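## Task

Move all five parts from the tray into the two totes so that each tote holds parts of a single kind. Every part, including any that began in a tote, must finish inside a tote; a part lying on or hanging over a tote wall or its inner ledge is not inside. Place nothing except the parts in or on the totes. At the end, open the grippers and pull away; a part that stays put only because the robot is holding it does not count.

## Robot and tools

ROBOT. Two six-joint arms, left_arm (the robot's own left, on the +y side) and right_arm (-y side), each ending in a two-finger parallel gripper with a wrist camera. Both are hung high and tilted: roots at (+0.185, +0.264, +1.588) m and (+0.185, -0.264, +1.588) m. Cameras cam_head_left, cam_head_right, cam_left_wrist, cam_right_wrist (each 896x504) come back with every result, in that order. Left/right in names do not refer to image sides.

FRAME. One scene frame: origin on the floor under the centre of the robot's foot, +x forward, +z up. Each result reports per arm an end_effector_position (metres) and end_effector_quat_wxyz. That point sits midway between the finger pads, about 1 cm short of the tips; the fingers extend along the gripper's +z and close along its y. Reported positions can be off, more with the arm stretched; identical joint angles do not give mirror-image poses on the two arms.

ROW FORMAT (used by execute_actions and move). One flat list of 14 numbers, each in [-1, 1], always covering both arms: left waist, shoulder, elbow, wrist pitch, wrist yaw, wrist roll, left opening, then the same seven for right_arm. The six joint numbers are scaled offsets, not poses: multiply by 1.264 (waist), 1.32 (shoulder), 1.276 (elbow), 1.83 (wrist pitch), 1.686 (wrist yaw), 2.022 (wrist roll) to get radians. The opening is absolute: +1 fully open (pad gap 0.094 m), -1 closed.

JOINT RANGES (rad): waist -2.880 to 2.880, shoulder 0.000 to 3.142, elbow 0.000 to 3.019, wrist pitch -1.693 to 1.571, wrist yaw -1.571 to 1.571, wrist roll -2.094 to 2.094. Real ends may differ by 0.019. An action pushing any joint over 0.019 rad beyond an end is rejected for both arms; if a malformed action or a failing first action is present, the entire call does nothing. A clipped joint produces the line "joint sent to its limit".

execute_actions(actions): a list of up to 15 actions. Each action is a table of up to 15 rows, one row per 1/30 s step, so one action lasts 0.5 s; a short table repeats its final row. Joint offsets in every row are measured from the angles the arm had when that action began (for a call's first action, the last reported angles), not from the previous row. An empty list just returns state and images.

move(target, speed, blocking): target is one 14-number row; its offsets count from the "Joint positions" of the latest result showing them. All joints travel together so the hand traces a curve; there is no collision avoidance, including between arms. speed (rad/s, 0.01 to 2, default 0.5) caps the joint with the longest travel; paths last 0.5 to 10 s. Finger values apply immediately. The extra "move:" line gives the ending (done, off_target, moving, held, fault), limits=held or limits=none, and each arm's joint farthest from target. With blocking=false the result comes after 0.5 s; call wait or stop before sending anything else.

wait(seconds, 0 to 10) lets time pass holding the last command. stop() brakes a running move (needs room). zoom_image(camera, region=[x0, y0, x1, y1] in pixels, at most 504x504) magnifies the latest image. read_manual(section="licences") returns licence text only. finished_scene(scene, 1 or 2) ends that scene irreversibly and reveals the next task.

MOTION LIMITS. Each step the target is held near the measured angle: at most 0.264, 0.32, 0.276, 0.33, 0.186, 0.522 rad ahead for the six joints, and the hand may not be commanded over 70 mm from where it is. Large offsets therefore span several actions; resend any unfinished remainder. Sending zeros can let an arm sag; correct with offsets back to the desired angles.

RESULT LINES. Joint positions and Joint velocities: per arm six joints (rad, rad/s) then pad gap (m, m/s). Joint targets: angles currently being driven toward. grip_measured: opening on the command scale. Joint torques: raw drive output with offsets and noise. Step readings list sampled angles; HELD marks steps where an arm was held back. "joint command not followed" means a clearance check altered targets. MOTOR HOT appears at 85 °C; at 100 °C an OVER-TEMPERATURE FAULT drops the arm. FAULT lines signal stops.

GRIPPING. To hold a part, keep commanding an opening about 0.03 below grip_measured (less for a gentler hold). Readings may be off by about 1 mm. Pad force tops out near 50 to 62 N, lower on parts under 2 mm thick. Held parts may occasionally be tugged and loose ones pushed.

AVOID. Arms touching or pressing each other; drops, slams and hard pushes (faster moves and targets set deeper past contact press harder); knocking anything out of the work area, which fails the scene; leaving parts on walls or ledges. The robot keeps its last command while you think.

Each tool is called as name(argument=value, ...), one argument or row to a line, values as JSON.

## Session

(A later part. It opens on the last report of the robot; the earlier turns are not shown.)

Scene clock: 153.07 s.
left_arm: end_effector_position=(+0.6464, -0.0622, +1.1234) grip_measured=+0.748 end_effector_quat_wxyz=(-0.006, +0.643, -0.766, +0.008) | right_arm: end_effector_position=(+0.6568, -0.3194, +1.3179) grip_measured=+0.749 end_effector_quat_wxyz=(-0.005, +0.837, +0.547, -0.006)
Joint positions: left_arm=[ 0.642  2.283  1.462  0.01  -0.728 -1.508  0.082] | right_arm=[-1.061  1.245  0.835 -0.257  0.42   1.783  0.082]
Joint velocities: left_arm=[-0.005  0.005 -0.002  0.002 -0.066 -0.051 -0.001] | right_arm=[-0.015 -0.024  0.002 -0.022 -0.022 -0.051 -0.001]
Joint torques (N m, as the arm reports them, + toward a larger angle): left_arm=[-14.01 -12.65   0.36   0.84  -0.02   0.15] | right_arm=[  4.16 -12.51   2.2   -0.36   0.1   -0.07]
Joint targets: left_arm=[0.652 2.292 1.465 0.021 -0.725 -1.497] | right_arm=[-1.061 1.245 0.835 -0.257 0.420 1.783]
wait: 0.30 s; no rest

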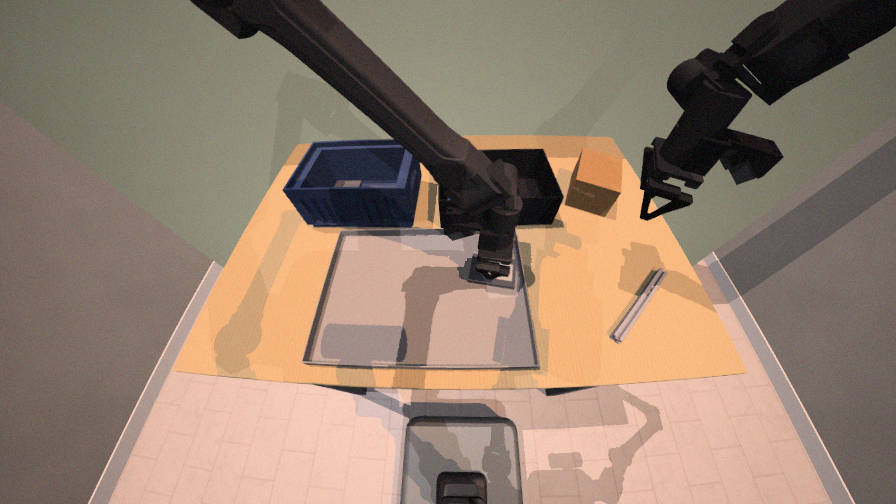

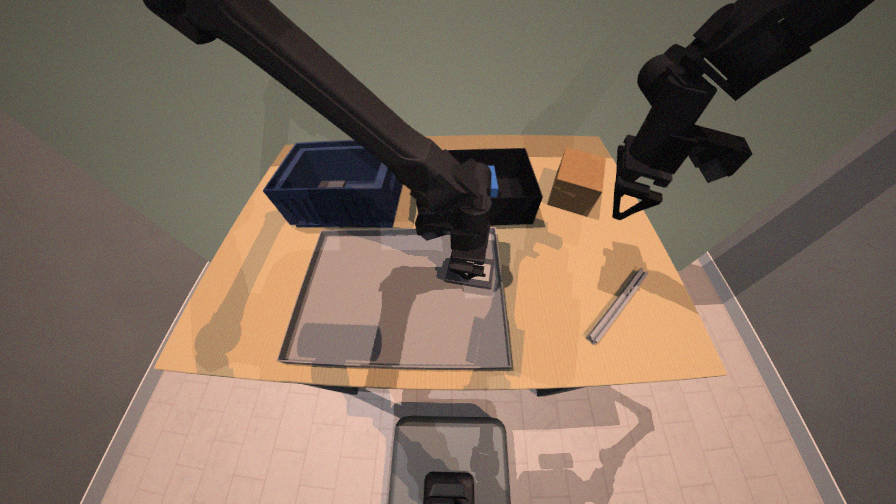

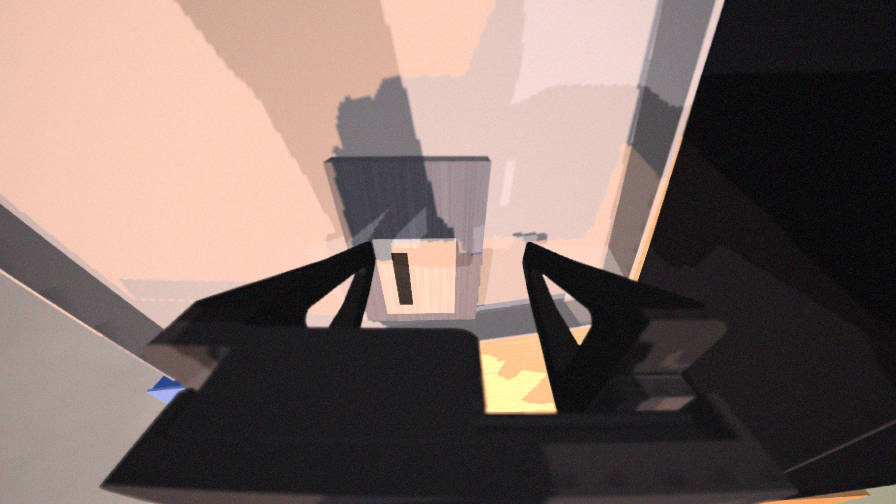

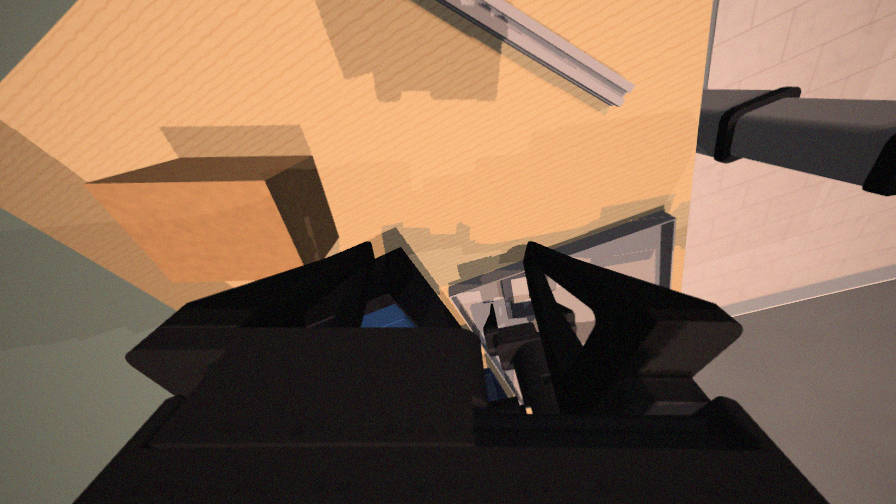

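execute_actions(
  actions=[
    [[0.004,0.004,0.0,0.005,0.001,0.004,0.85,0,0,0,0,0,0,0.75],[-0.001,0.000,0.0,0.005,0.001,0.004,0.85,0,0,0,0,0,0,0.75],[-0.005,-0.003,0.0,0.005,0.001,0.004,0.85,0,0,0,0,0,0,0.75],[-0.009,-0.004,0.0,0.005,0.001,0.004,0.85,0,0,0,0,0,0,0.75],[-0.012,-0.004,0.0,0.005,0.001,0.004,0.85,0,0,0,0,0,0,0.75],[-0.014,-0.004,0.0,0.005,0.001,0.004,0.85,0,0,0,0,0,0,0.75],[-0.014,-0.004,-0.002,0.005,0.001,0.004,0.85,0,0,0,0,0,0,0.75],[-0.014,-0.004,-0.005,0.005,0.001,0.004,0.85,0,0,0,0,0,0,0.75],[-0.014,-0.004,-0.008,0.005,0.001,0.004,0.85,0,0,0,0,0,0,0.75],[-0.014,-0.004,-0.011,0.005,0.001,0.004,0.85,0,0,0,0,0,0,0.75],[-0.014,-0.004,-0.014,0.005,0.001,0.004,0.85,0,0,0,0,0,0,0.75],[-0.014,-0.004,-0.017,0.005,0.001,0.004,0.85,0,0,0,0,0,0,0.75],[-0.014,-0.004,-0.020,0.005,0.001,0.004,0.85,0,0,0,0,0,0,0.75],[-0.014,-0.004,-0.022,0.005,0.001,0.004,0.85,0,0,0,0,0,0,0.75],[-0.014,-0.004,-0.023,0.005,0.001,0.004,0.85,0,0,0,0,0,0,0.75]],
  ],
)

wait(
  seconds=0.3,
)

Scene clock: 156.10 s.
left_arm: end_effector_position=(+0.6392, -0.0615, +1.1236) grip_measured=+0.848 end_effector_quat_wxyz=(-0.003, +0.640, -0.769, +0.005) | right_arm: end_effector_position=(+0.6568, -0.3194, +1.3179) grip_measured=+0.749 end_effector_quat_wxyz=(-0.005, +0.837, +0.547, -0.006)
Joint positions: left_arm=[ 0.641  2.283  1.449  0.012 -0.728 -1.507  0.087] | right_arm=[-1.061  1.245  0.835 -0.257  0.42   1.783  0.082]
Joint velocities: left_arm=[-0.015  0.005 -0.154 -0.007 -0.051 -0.051  0.   ] | right_arm=[-0.015 -0.005 -0.017  0.007  0.125 -0.051 -0.   ]
Joint torques (N m, as the arm reports them, + toward a larger angle): left_arm=[-16.91 -13.85  -0.66   0.72  -0.07   0.11] | right_arm=[  4.1  -12.38   2.23  -0.37   0.09  -0.07]
Joint targets: left_arm=[0.624 2.278 1.433 0.019 -0.726 -1.500] | right_arm=[-1.061 1.245 0.835 -0.257 0.420 1.783]
Step readings (joint positions):
0: left_arm=[0.642 2.283 1.462 0.010 -0.728 -1.507] | right_arm=[-1.061 1.245 0.835 -0.257 0.420 1.783]
1: left_arm=[0.642 2.283 1.462 0.010 -0.728 -1.507] | right_arm=[-1.061 1.245 0.835 -0.257 0.420 1.783]
2: left_arm=[0.642 2.283 1.463 0.010 -0.728 -1.507] | right_arm=[-1.061 1.245 0.835 -0.257 0.420 1.783]
4: left_arm=[0.642 2.283 1.464 0.011 -0.728 -1.507] | right_arm=[-1.061 1.245 0.835 -0.257 0.420 1.783]
8: left_arm=[0.641 2.283 1.464 0.011 -0.728 -1.507] | right_arm=[-1.061 1.245 0.835 -0.257 0.420 1.783]
15: Joint positions above

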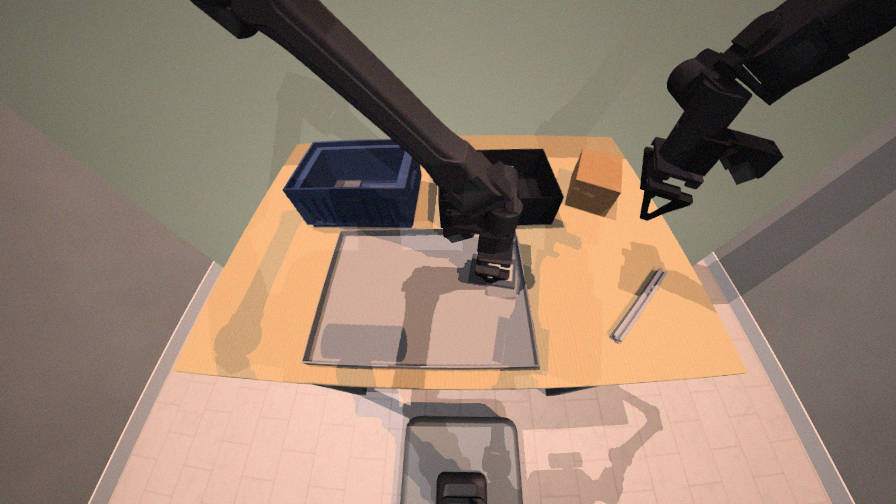

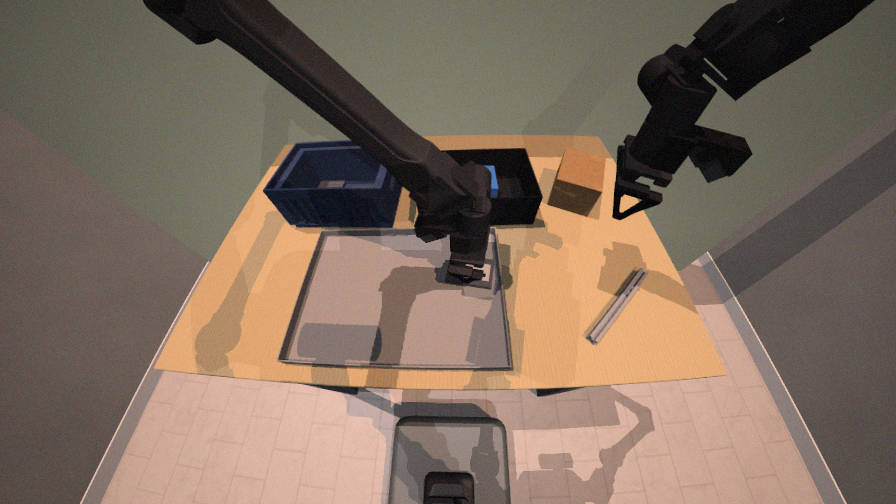

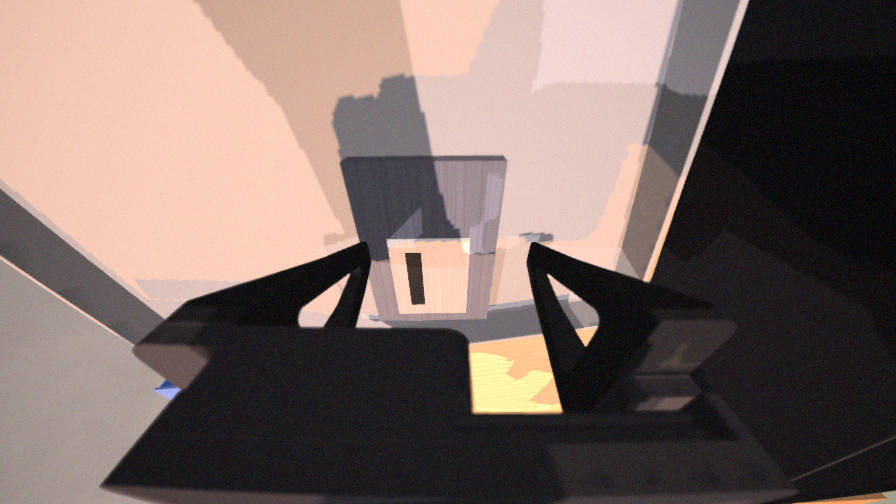

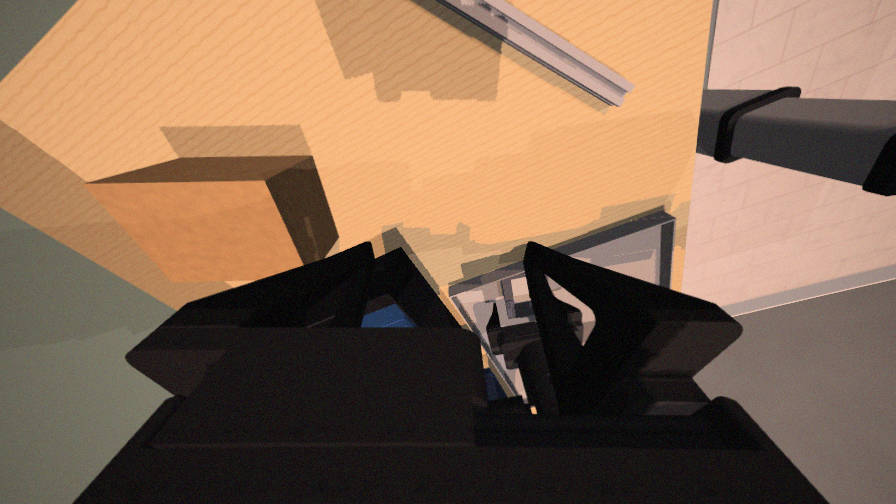

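Scene clock: 156.40 s.
left_arm: end_effector_position=(+0.6302, -0.0603, +1.1236) grip_measured=+0.848 end_effector_quat_wxyz=(+0.001, +0.636, -0.772, +0.001) | right_arm: end_effector_position=(+0.6568, -0.3194, +1.3179) grip_measured=+0.749 end_effector_quat_wxyz=(-0.005, +0.837, +0.547, -0.006)
Joint positions: left_arm=[ 0.641  2.283  1.433  0.012 -0.728 -1.507  0.087] | right_arm=[-1.061  1.245  0.835 -0.257  0.42   1.783  0.082]
Joint velocities: left_arm=[-0.015 -0.015 -0.007 -0.007 -0.022  0.022 -0.   ] | right_arm=[-0.005 -0.015 -0.017 -0.007 -0.081  0.022 -0.001]
Joint torques (N m, as the arm reports them, + toward a larger angle): left_arm=[-15.98 -13.55  -0.22   0.6   -0.07   0.11] | right_arm=[  4.18 -12.42   2.22  -0.37   0.1   -0.07]
Joint targets: left_arm=[0.624 2.278 1.433 0.019 -0.726 -1.500] | right_arm=[-1.061 1.245 0.835 -0.257 0.420 1.783]
wait: 0.30 s; no rest

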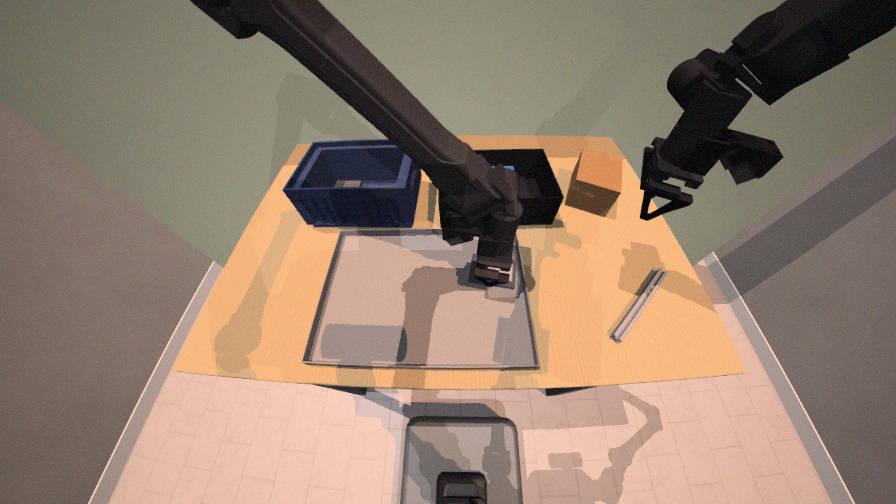

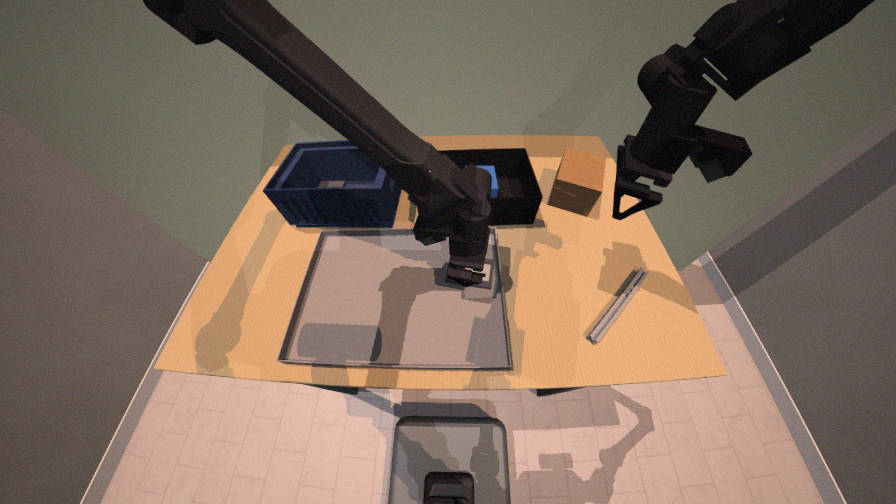

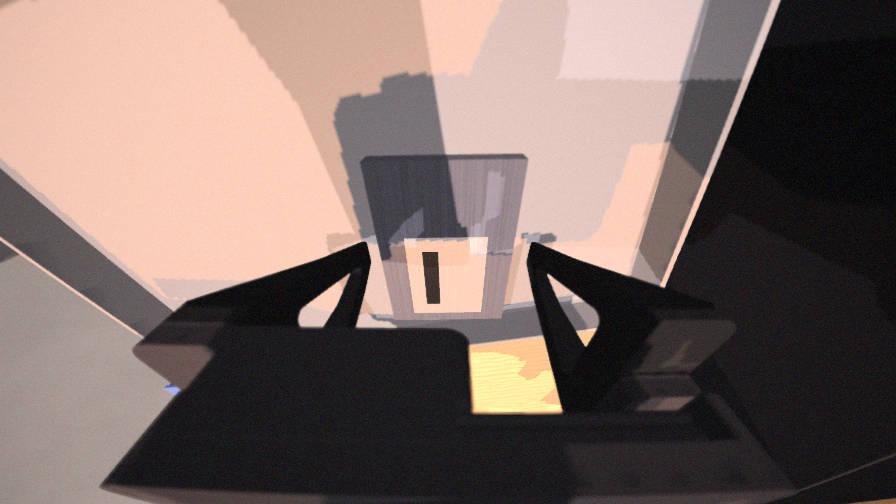

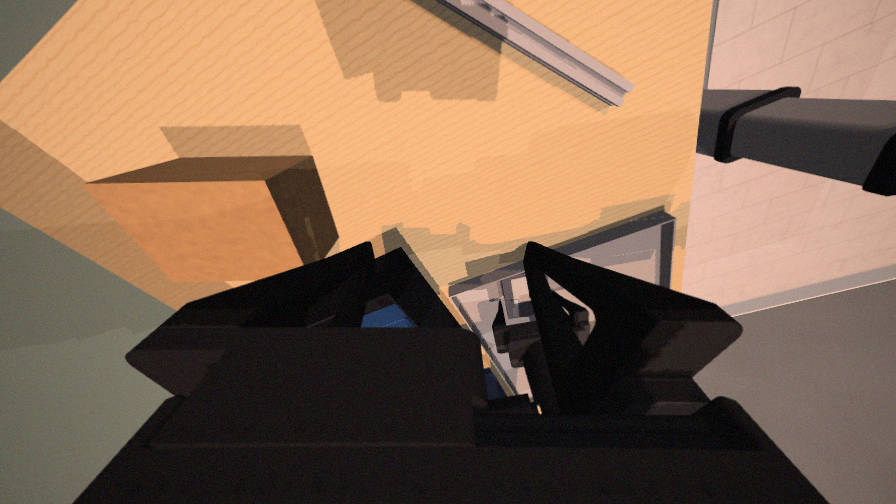

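execute_actions(
  actions=[
    [[0.002,0.002,0.0,0.004,0.001,0.003,0.85,0,0,0,0,0,0,0.75],[0.005,0.005,0.0,0.004,0.002,0.003,0.85,0,0,0,0,0,0,0.75],[0.007,0.007,0.0,0.0045,0.0025,0.003,0.85,0,0,0,0,0,0,0.75],[0.0085,0.0085,0.0,0.005,0.003,0.003,0.85,0,0,0,0,0,0,0.75],[0.0095,0.010,0.0,0.005,0.0035,0.003,0.85,0,0,0,0,0,0,0.75],[0.0105,0.0112,0.001,0.0055,0.004,0.003,0.85,0,0,0,0,0,0,0.75],[0.0115,0.0124,0.002,0.0055,0.0045,0.003,0.85,0,0,0,0,0,0,0.75],[0.0125,0.0136,0.0035,0.006,0.005,0.003,0.85,0,0,0,0,0,0,0.75],[0.0135,0.0148,0.005,0.006,0.0055,0.003,0.85,0,0,0,0,0,0,0.75],[0.0145,0.0158,0.0065,0.0065,0.006,0.003,0.85,0,0,0,0,0,0,0.75],[0.0152,0.0166,0.008,0.0065,0.0065,0.003,0.85,0,0,0,0,0,0,0.75],[0.0158,0.0174,0.0092,0.007,0.007,0.003,0.85,0,0,0,0,0,0,0.75],[0.0158,0.0174,0.0102,0.007,0.007,0.003,0.85,0,0,0,0,0,0,0.75],[0.0158,0.0174,0.011,0.007,0.007,0.003,0.85,0,0,0,0,0,0,0.75],[0.0158,0.0174,0.0115,0.007,0.007,0.003,0.85,0,0,0,0,0,0,0.75]],
  ],
)

wait(
  seconds=0.3,
)

Scene clock: 158.60 s.
left_arm: end_effector_position=(+0.6217, -0.0614, +1.1150) grip_measured=+0.848 end_effector_quat_wxyz=(+0.007, +0.634, -0.773, -0.002) | right_arm: end_effector_position=(+0.6568, -0.3194, +1.3179) grip_measured=+0.749 end_effector_quat_wxyz=(-0.005, +0.837, +0.547, -0.006)
Joint positions: left_arm=[ 0.648  2.303  1.441  0.013 -0.72  -1.507  0.087] | right_arm=[-1.061  1.245  0.835 -0.257  0.42   1.783  0.082]
Joint velocities: left_arm=[ 0.015  0.015  0.037  0.007 -0.007 -0.007  0.   ] | right_arm=[-0.005  0.005  0.002  0.002 -0.11  -0.022 -0.   ]
Joint torques (N m, as the arm reports them, + toward a larger angle): left_arm=[-13.75 -13.56   0.11   0.83   0.     0.08] | right_arm=[  4.16 -12.47   2.2   -0.38   0.1   -0.07]
Joint targets: left_arm=[0.661 2.306 1.448 0.025 -0.716 -1.501] | right_arm=[-1.061 1.245 0.835 -0.257 0.420 1.783]
Step readings (joint positions):
0: left_arm=[0.641 2.283 1.433 0.012 -0.728 -1.507] | right_arm=[-1.061 1.245 0.835 -0.257 0.420 1.783]
1: left_arm=[0.641 2.283 1.433 0.012 -0.728 -1.507] | right_arm=[-1.061 1.245 0.835 -0.257 0.420 1.783]
2: left_arm=[0.641 2.283 1.433 0.012 -0.728 -1.507] | right_arm=[-1.061 1.245 0.835 -0.257 0.420 1.783]
4: left_arm=[0.641 2.283 1.433 0.012 -0.727 -1.507] | right_arm=[-1.061 1.245 0.835 -0.257 0.420 1.783]
8: left_arm=[0.642 2.288 1.433 0.012 -0.724 -1.507] | right_arm=[-1.061 1.245 0.835 -0.257 0.420 1.783]
15: Joint positions above

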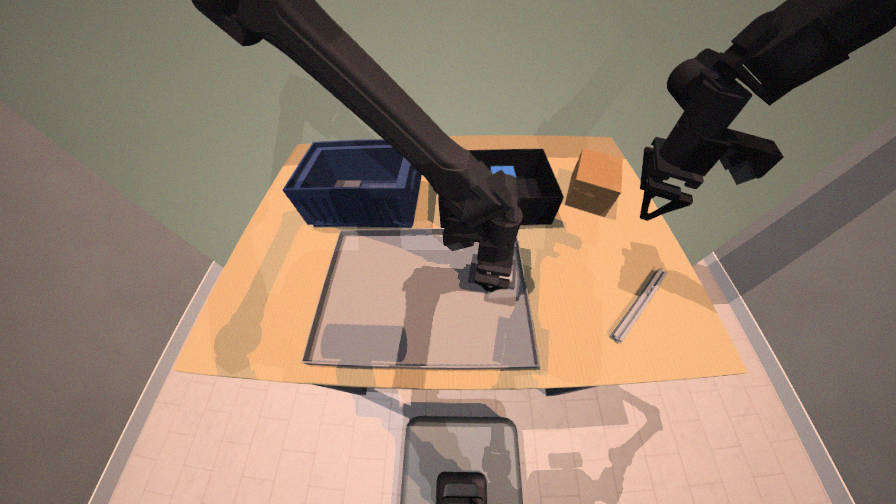

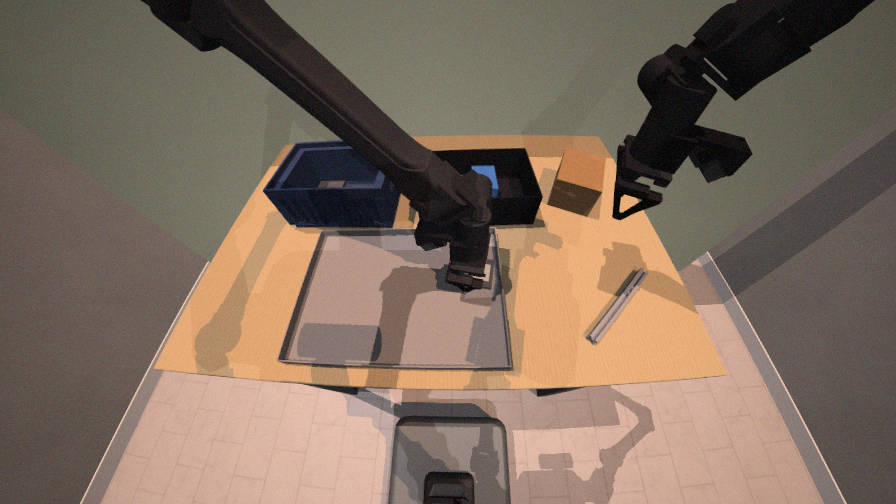

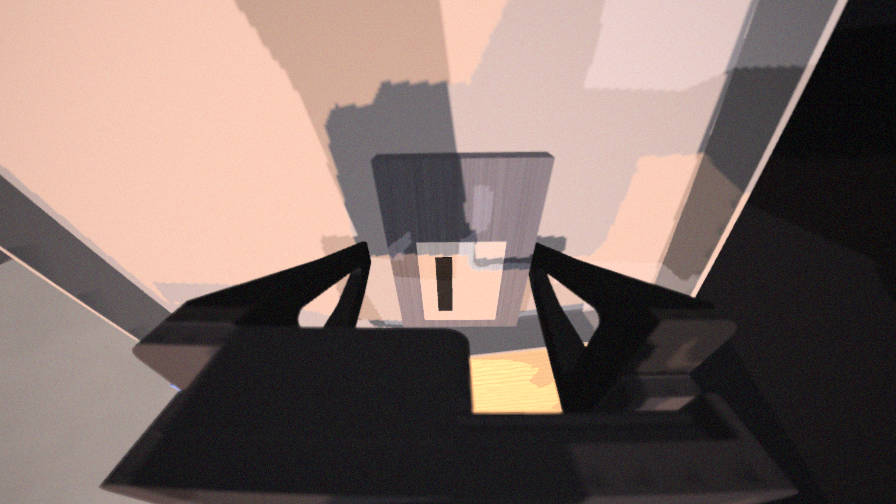

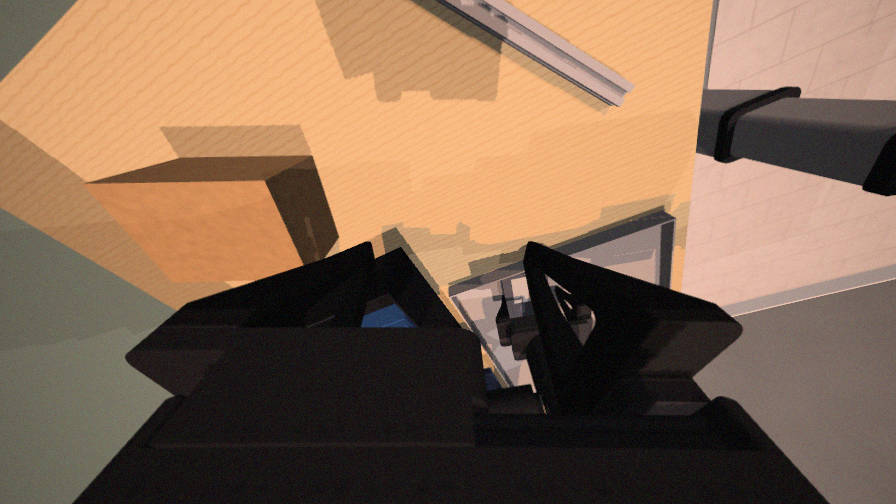

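Scene clock: 158.90 s.
left_arm: end_effector_position=(+0.6230, -0.0603, +1.1139) grip_measured=+0.848 end_effector_quat_wxyz=(+0.006, +0.635, -0.772, -0.003) | right_arm: end_effector_position=(+0.6568, -0.3194, +1.3179) grip_measured=+0.749 end_effector_quat_wxyz=(-0.005, +0.837, +0.547, -0.006)
Joint positions: left_arm=[ 0.651  2.303  1.443  0.013 -0.72  -1.507  0.087] | right_arm=[-1.061  1.245  0.835 -0.257  0.42   1.783  0.082]
Joint velocities: left_arm=[-0.005 -0.005  0.007  0.002 -0.037 -0.051  0.   ] | right_arm=[-0.015 -0.005  0.002 -0.012 -0.037  0.022  0.   ]
Joint torques (N m, as the arm reports them, + toward a larger angle): left_arm=[-14.33 -12.94   0.23   0.79   0.01   0.08] | right_arm=[  4.15 -12.49   2.21  -0.38   0.1   -0.07]
Joint targets: left_arm=[0.661 2.306 1.448 0.025 -0.716 -1.501] | right_arm=[-1.061 1.245 0.835 -0.257 0.420 1.783]
wait: 0.30 s; at rest by 0.23 s

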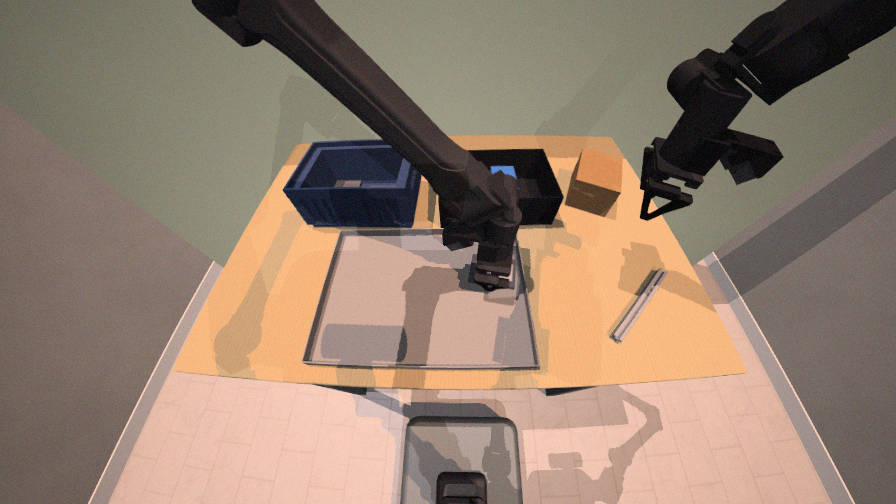

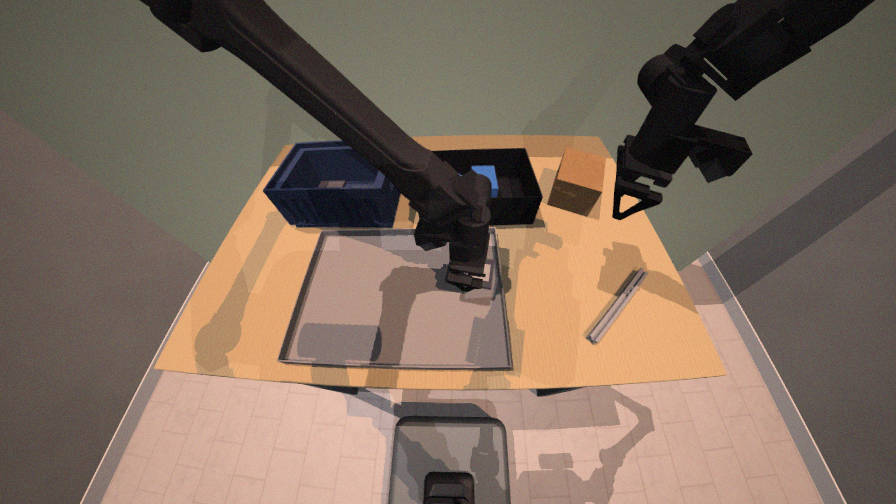

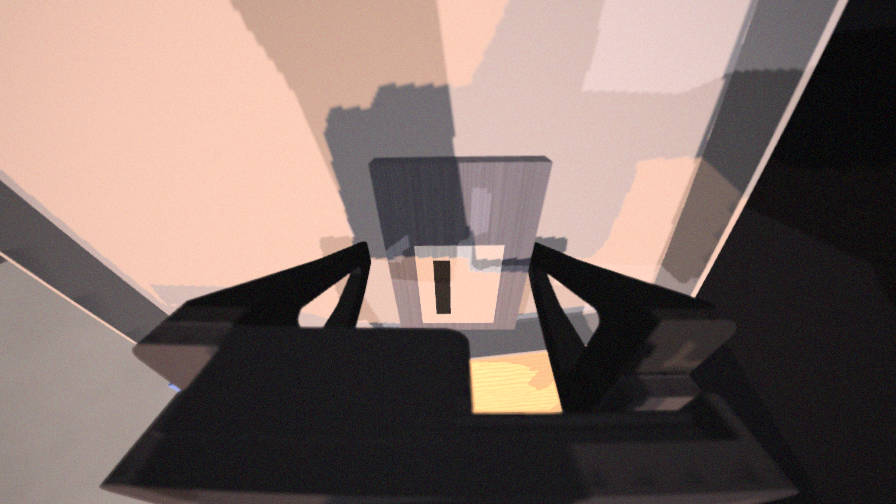

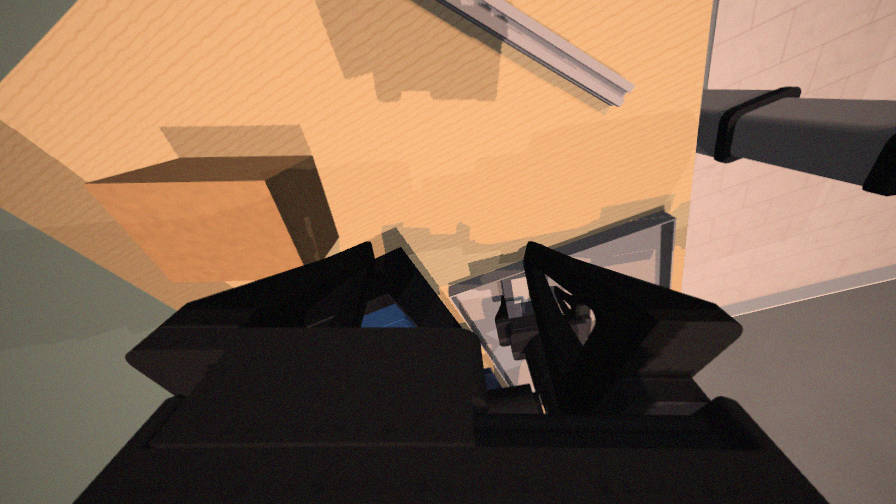

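execute_actions(
  actions=[
    [[0.0079,0.0023,0.006,0.0066,0.0024,0.003,0.83,0,0,0,0,0,0,0.75],[0.0079,0.0023,0.008,0.0066,0.0024,0.003,0.80,0,0,0,0,0,0,0.75],[0.0079,0.0023,0.0095,0.0066,0.0024,0.003,0.76,0,0,0,0,0,0,0.75],[0.0079,0.0023,0.0102,0.0066,0.0024,0.003,0.72,0,0,0,0,0,0,0.75],[0.0079,0.0023,0.0102,0.0066,0.0024,0.003,0.68,0,0,0,0,0,0,0.75],[0.0079,0.0023,0.0102,0.0066,0.0024,0.003,0.64,0,0,0,0,0,0,0.75],[0.0079,0.0023,0.0102,0.0066,0.0024,0.003,0.60,0,0,0,0,0,0,0.75],[0.0079,0.0023,0.0102,0.0066,0.0024,0.003,0.56,0,0,0,0,0,0,0.75],[0.0079,0.0023,0.0102,0.0066,0.0024,0.003,0.52,0,0,0,0,0,0,0.75],[0.0079,0.0023,0.0102,0.0066,0.0024,0.003,0.49,0,0,0,0,0,0,0.75],[0.0079,0.0023,0.0102,0.0066,0.0024,0.003,0.46,0,0,0,0,0,0,0.75],[0.0079,0.0023,0.0102,0.0066,0.0024,0.003,0.44,0,0,0,0,0,0,0.75],[0.0079,0.0023,0.0102,0.0066,0.0024,0.003,0.42,0,0,0,0,0,0,0.75],[0.0079,0.0023,0.0102,0.0066,0.0024,0.003,0.395,0,0,0,0,0,0,0.75],[0.0079,0.0023,0.0102,0.0066,0.0024,0.003,0.37,0,0,0,0,0,0,0.75]],
  ],
)

wait(
  seconds=0.2,
)

Scene clock: 160.13 s.
left_arm: end_effector_position=(+0.6283, -0.0612, +1.1138) grip_measured=+0.525 end_effector_quat_wxyz=(+0.004, +0.638, -0.770, +0.000) | right_arm: end_effector_position=(+0.6568, -0.3194, +1.3179) grip_measured=+0.749 end_effector_quat_wxyz=(-0.005, +0.837, +0.547, -0.006)
Joint positions: left_arm=[ 0.651  2.304  1.453  0.013 -0.719 -1.507  0.072] | right_arm=[-1.061  1.245  0.835 -0.257  0.42   1.783  0.082]
Joint velocities: left_arm=[ 0.005 -0.005 -0.002 -0.022 -0.007 -0.007 -0.001] | right_arm=[ 0.005 -0.005 -0.007 -0.007  0.022  0.11   0.   ]
Joint torques (N m, as the arm reports them, + toward a larger angle): left_arm=[-14.06 -12.72   0.23   0.86   0.     0.1 ] | right_arm=[  4.08 -12.53   2.21  -0.38   0.11  -0.07]
Joint targets: left_arm=[0.661 2.306 1.456 0.025 -0.716 -1.501] | right_arm=[-1.061 1.245 0.835 -0.257 0.420 1.783]
Step readings (joint positions):
0: left_arm=[0.651 2.303 1.443 0.013 -0.720 -1.507] | right_arm=[-1.061 1.245 0.835 -0.257 0.420 1.783]
1: left_arm=[0.651 2.303 1.443 0.013 -0.720 -1.507] | right_arm=[-1.061 1.245 0.835 -0.257 0.420 1.783]
2: left_arm=[0.651 2.303 1.444 0.013 -0.720 -1.507] | right_arm=[-1.061 1.245 0.835 -0.257 0.420 1.783]
4: left_arm=[0.651 2.304 1.446 0.013 -0.719 -1.507] | right_arm=[-1.061 1.245 0.835 -0.257 0.420 1.783]
8: left_arm=[0.651 2.304 1.452 0.013 -0.719 -1.507] | right_arm=[-1.061 1.245 0.835 -0.257 0.420 1.783]
15: Joint positions above

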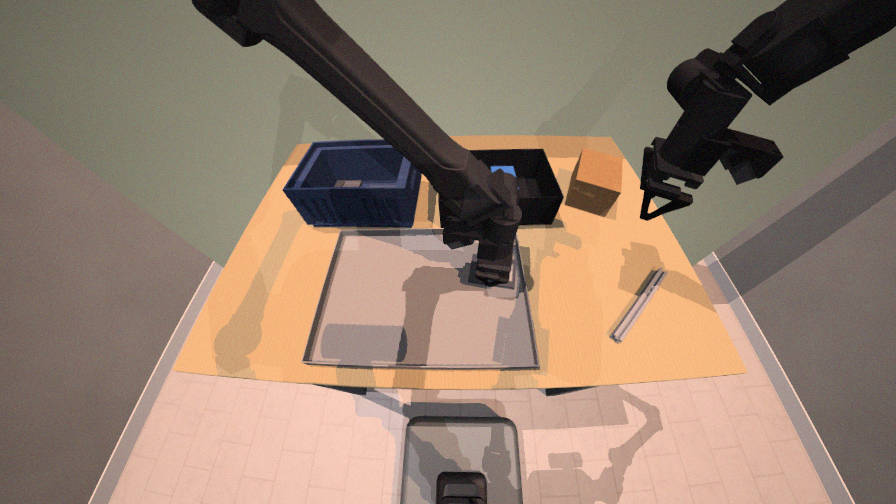

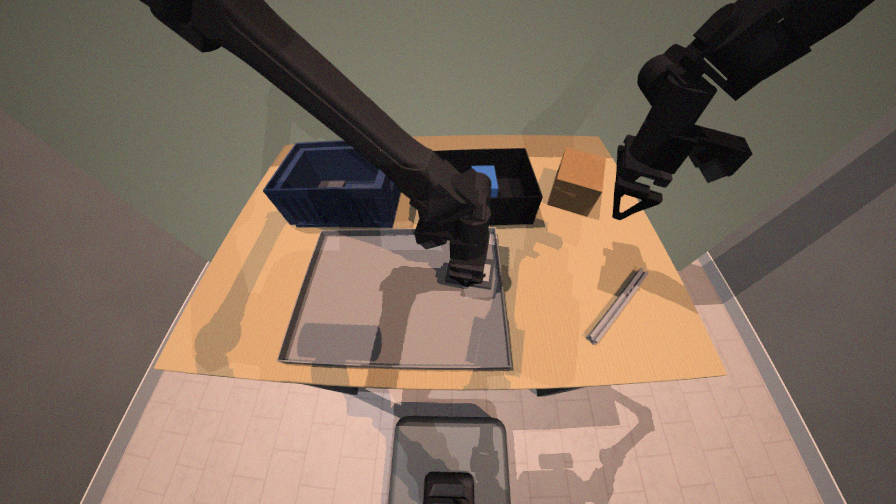

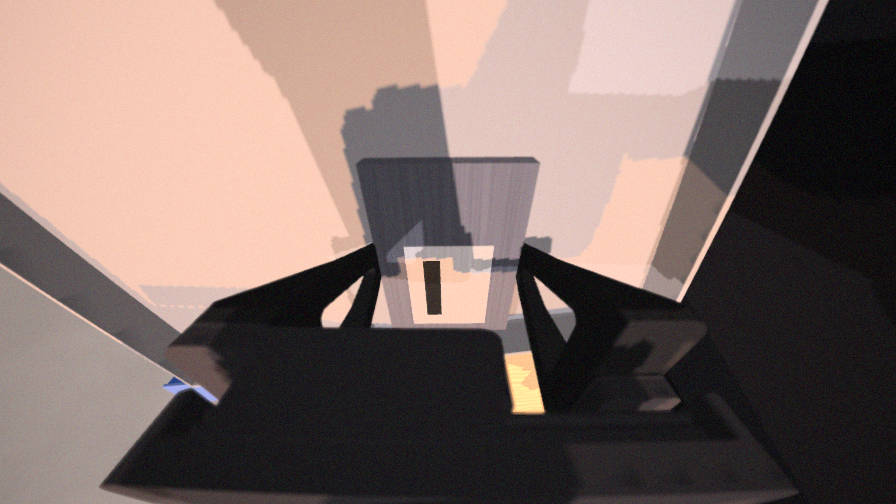

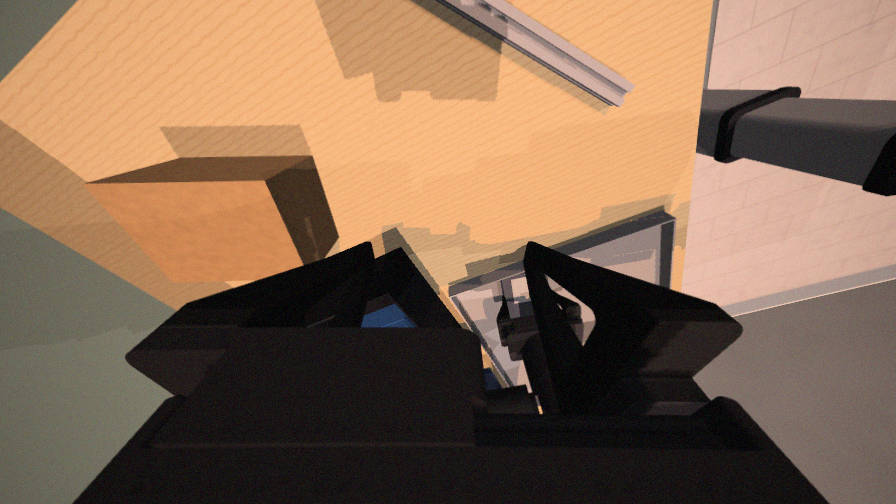

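Scene clock: 160.33 s.
left_arm: end_effector_position=(+0.6283, -0.0612, +1.1138) grip_measured=+0.525 end_effector_quat_wxyz=(+0.004, +0.638, -0.770, +0.000) | right_arm: end_effector_position=(+0.6568, -0.3194, +1.3179) grip_measured=+0.749 end_effector_quat_wxyz=(-0.005, +0.837, +0.547, -0.006)
Joint positions: left_arm=[ 0.651  2.304  1.453  0.013 -0.719 -1.507  0.072] | right_arm=[-1.061  1.245  0.835 -0.257  0.42   1.783  0.082]
Joint velocities: left_arm=[-0.015 -0.005 -0.022 -0.012 -0.037 -0.037 -0.001] | right_arm=[-0.005 -0.015 -0.017  0.012  0.007 -0.007  0.   ]
Joint torques (N m, as the arm reports them, + toward a larger angle): left_arm=[-13.8  -12.86   0.14   0.82   0.01   0.07] | right_arm=[  4.16 -12.51   2.21  -0.36   0.1   -0.07]
Joint targets: left_arm=[0.661 2.306 1.456 0.025 -0.716 -1.501] | right_arm=[-1.061 1.245 0.835 -0.257 0.420 1.783]
wait: 0.20 s; at rest by 0.17 s

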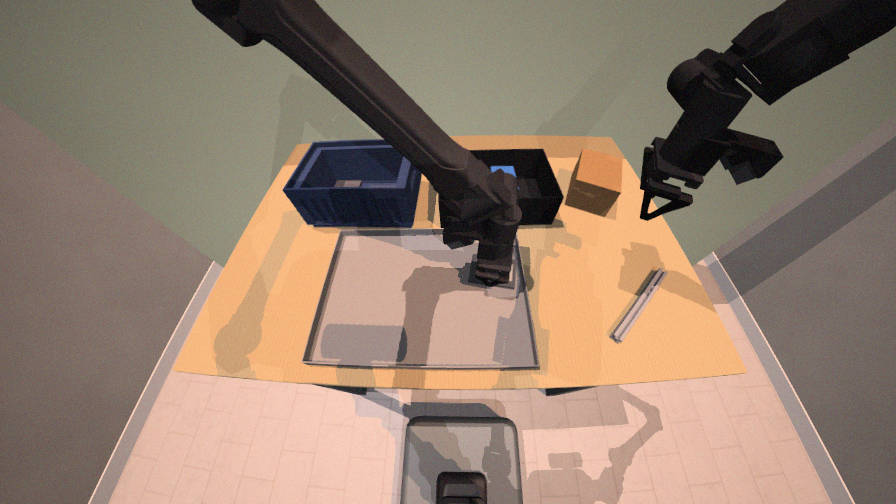

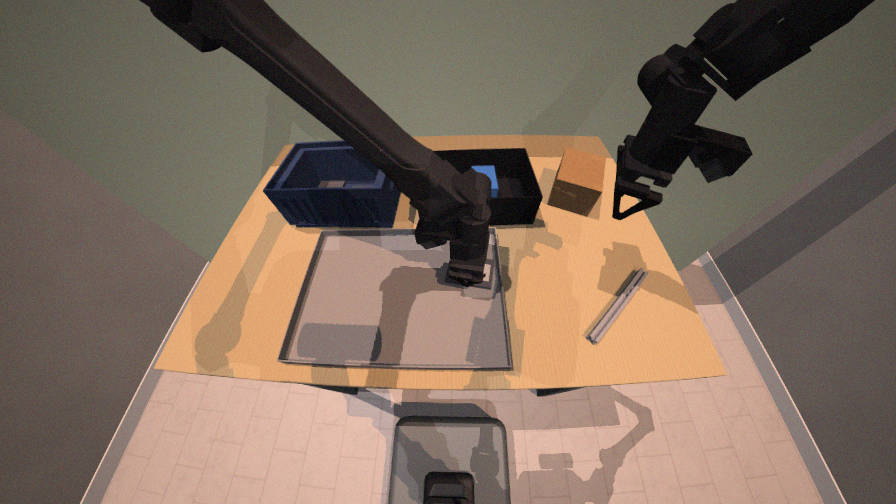

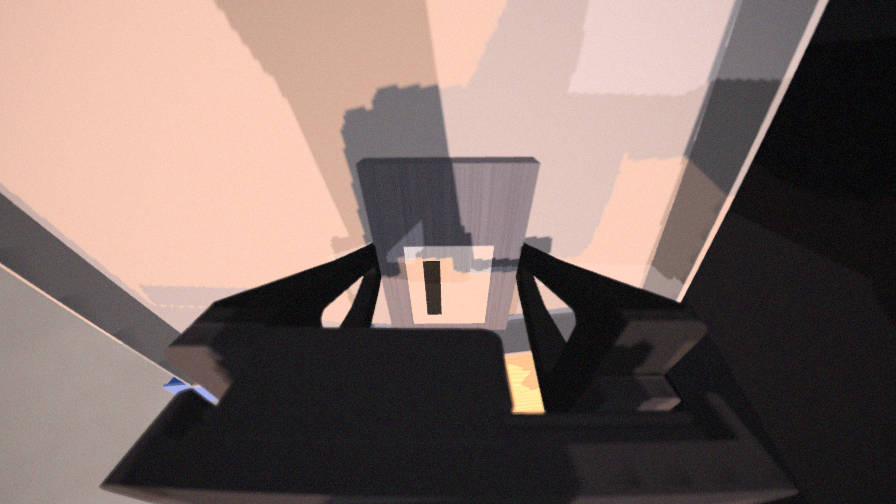

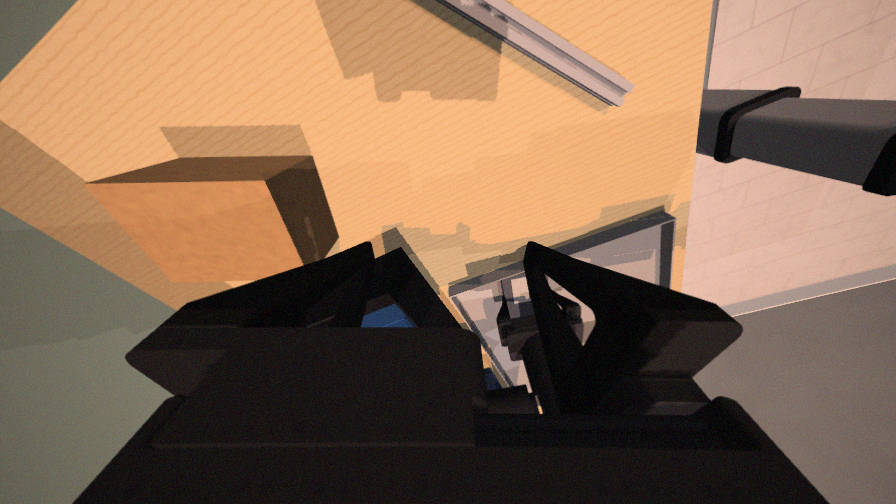

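move(
  target=[-0.0918, -0.4008, -0.2861, -0.1284, -0.0492, -0.046, 0.475, 0, 0, 0, 0, 0, 0, 0.75],
  speed=0.7,
)

Scene clock: 163.63 s.
left_arm: end_effector_position=(+0.6617, +0.0375, +1.2981) grip_measured=+0.526 end_effector_quat_wxyz=(-0.006, +0.634, -0.773, -0.003) | right_arm: end_effector_position=(+0.6568, -0.3194, +1.3179) grip_measured=+0.749 end_effector_quat_wxyz=(-0.005, +0.837, +0.547, -0.006)
Joint positions: left_arm=[ 0.556  1.774  1.089 -0.212 -0.799 -1.591  0.072] | right_arm=[-1.061  1.245  0.835 -0.257  0.42   1.783  0.082]
Joint velocities: left_arm=[-0.005  0.005  0.007 -0.017  0.022 -0.022 -0.   ] | right_arm=[-0.005 -0.015  0.007 -0.017 -0.022  0.051  0.001]
Joint torques (N m, as the arm reports them, + toward a larger angle): left_arm=[-13.42 -12.47   1.32   0.01  -0.24  -0.09] | right_arm=[  4.15 -12.46   2.22  -0.36   0.1   -0.07]
Joint targets: left_arm=[0.535 1.775 1.088 -0.222 -0.802 -1.601] | right_arm=[-1.061 1.245 0.835 -0.257 0.420 1.783]
move: off_target (left_arm); limits=none; left_arm: farthest joint: the waist, 0.021 radians from its target (0.116 radians at the start); right_arm: farthest joint: the waist, 0.000 radians from its target (0.000 radians at the start)

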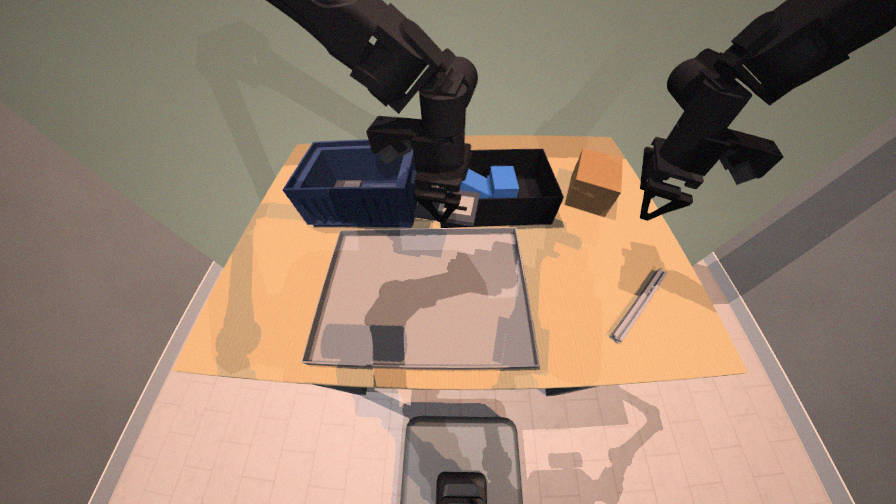

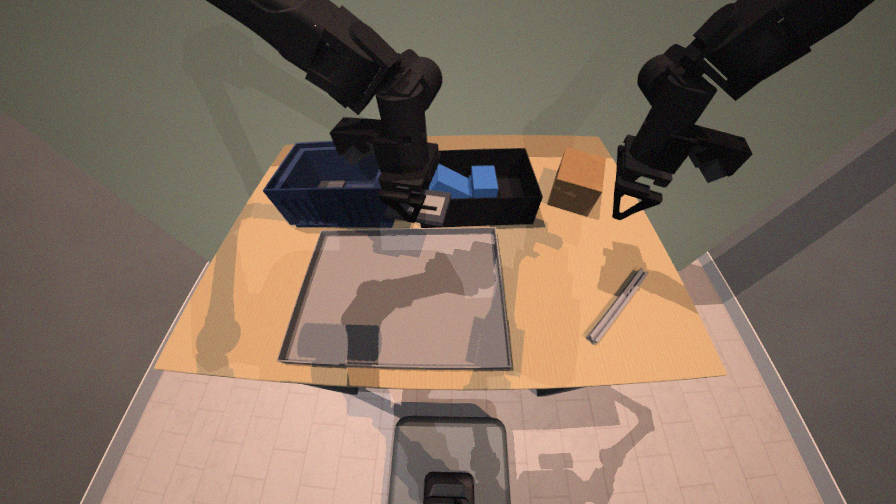

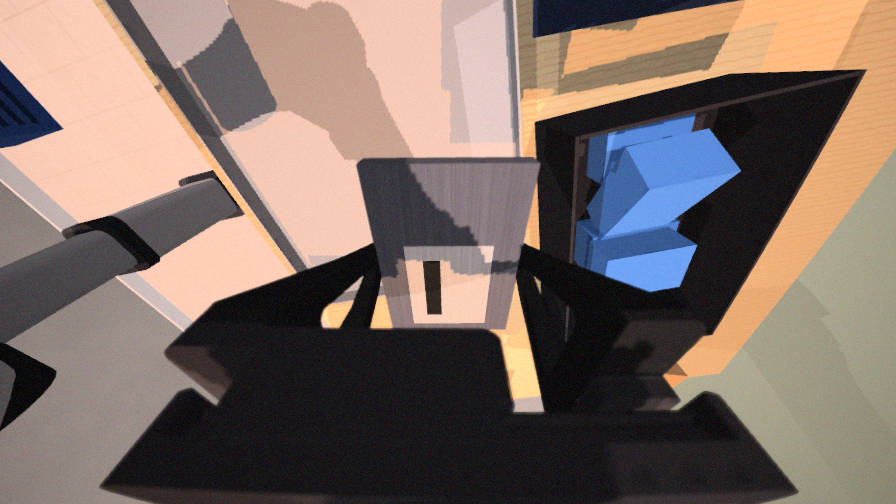

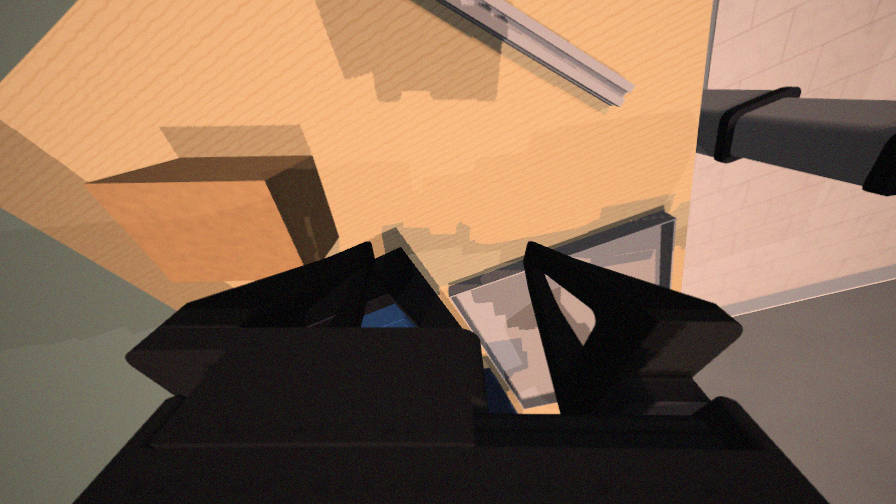

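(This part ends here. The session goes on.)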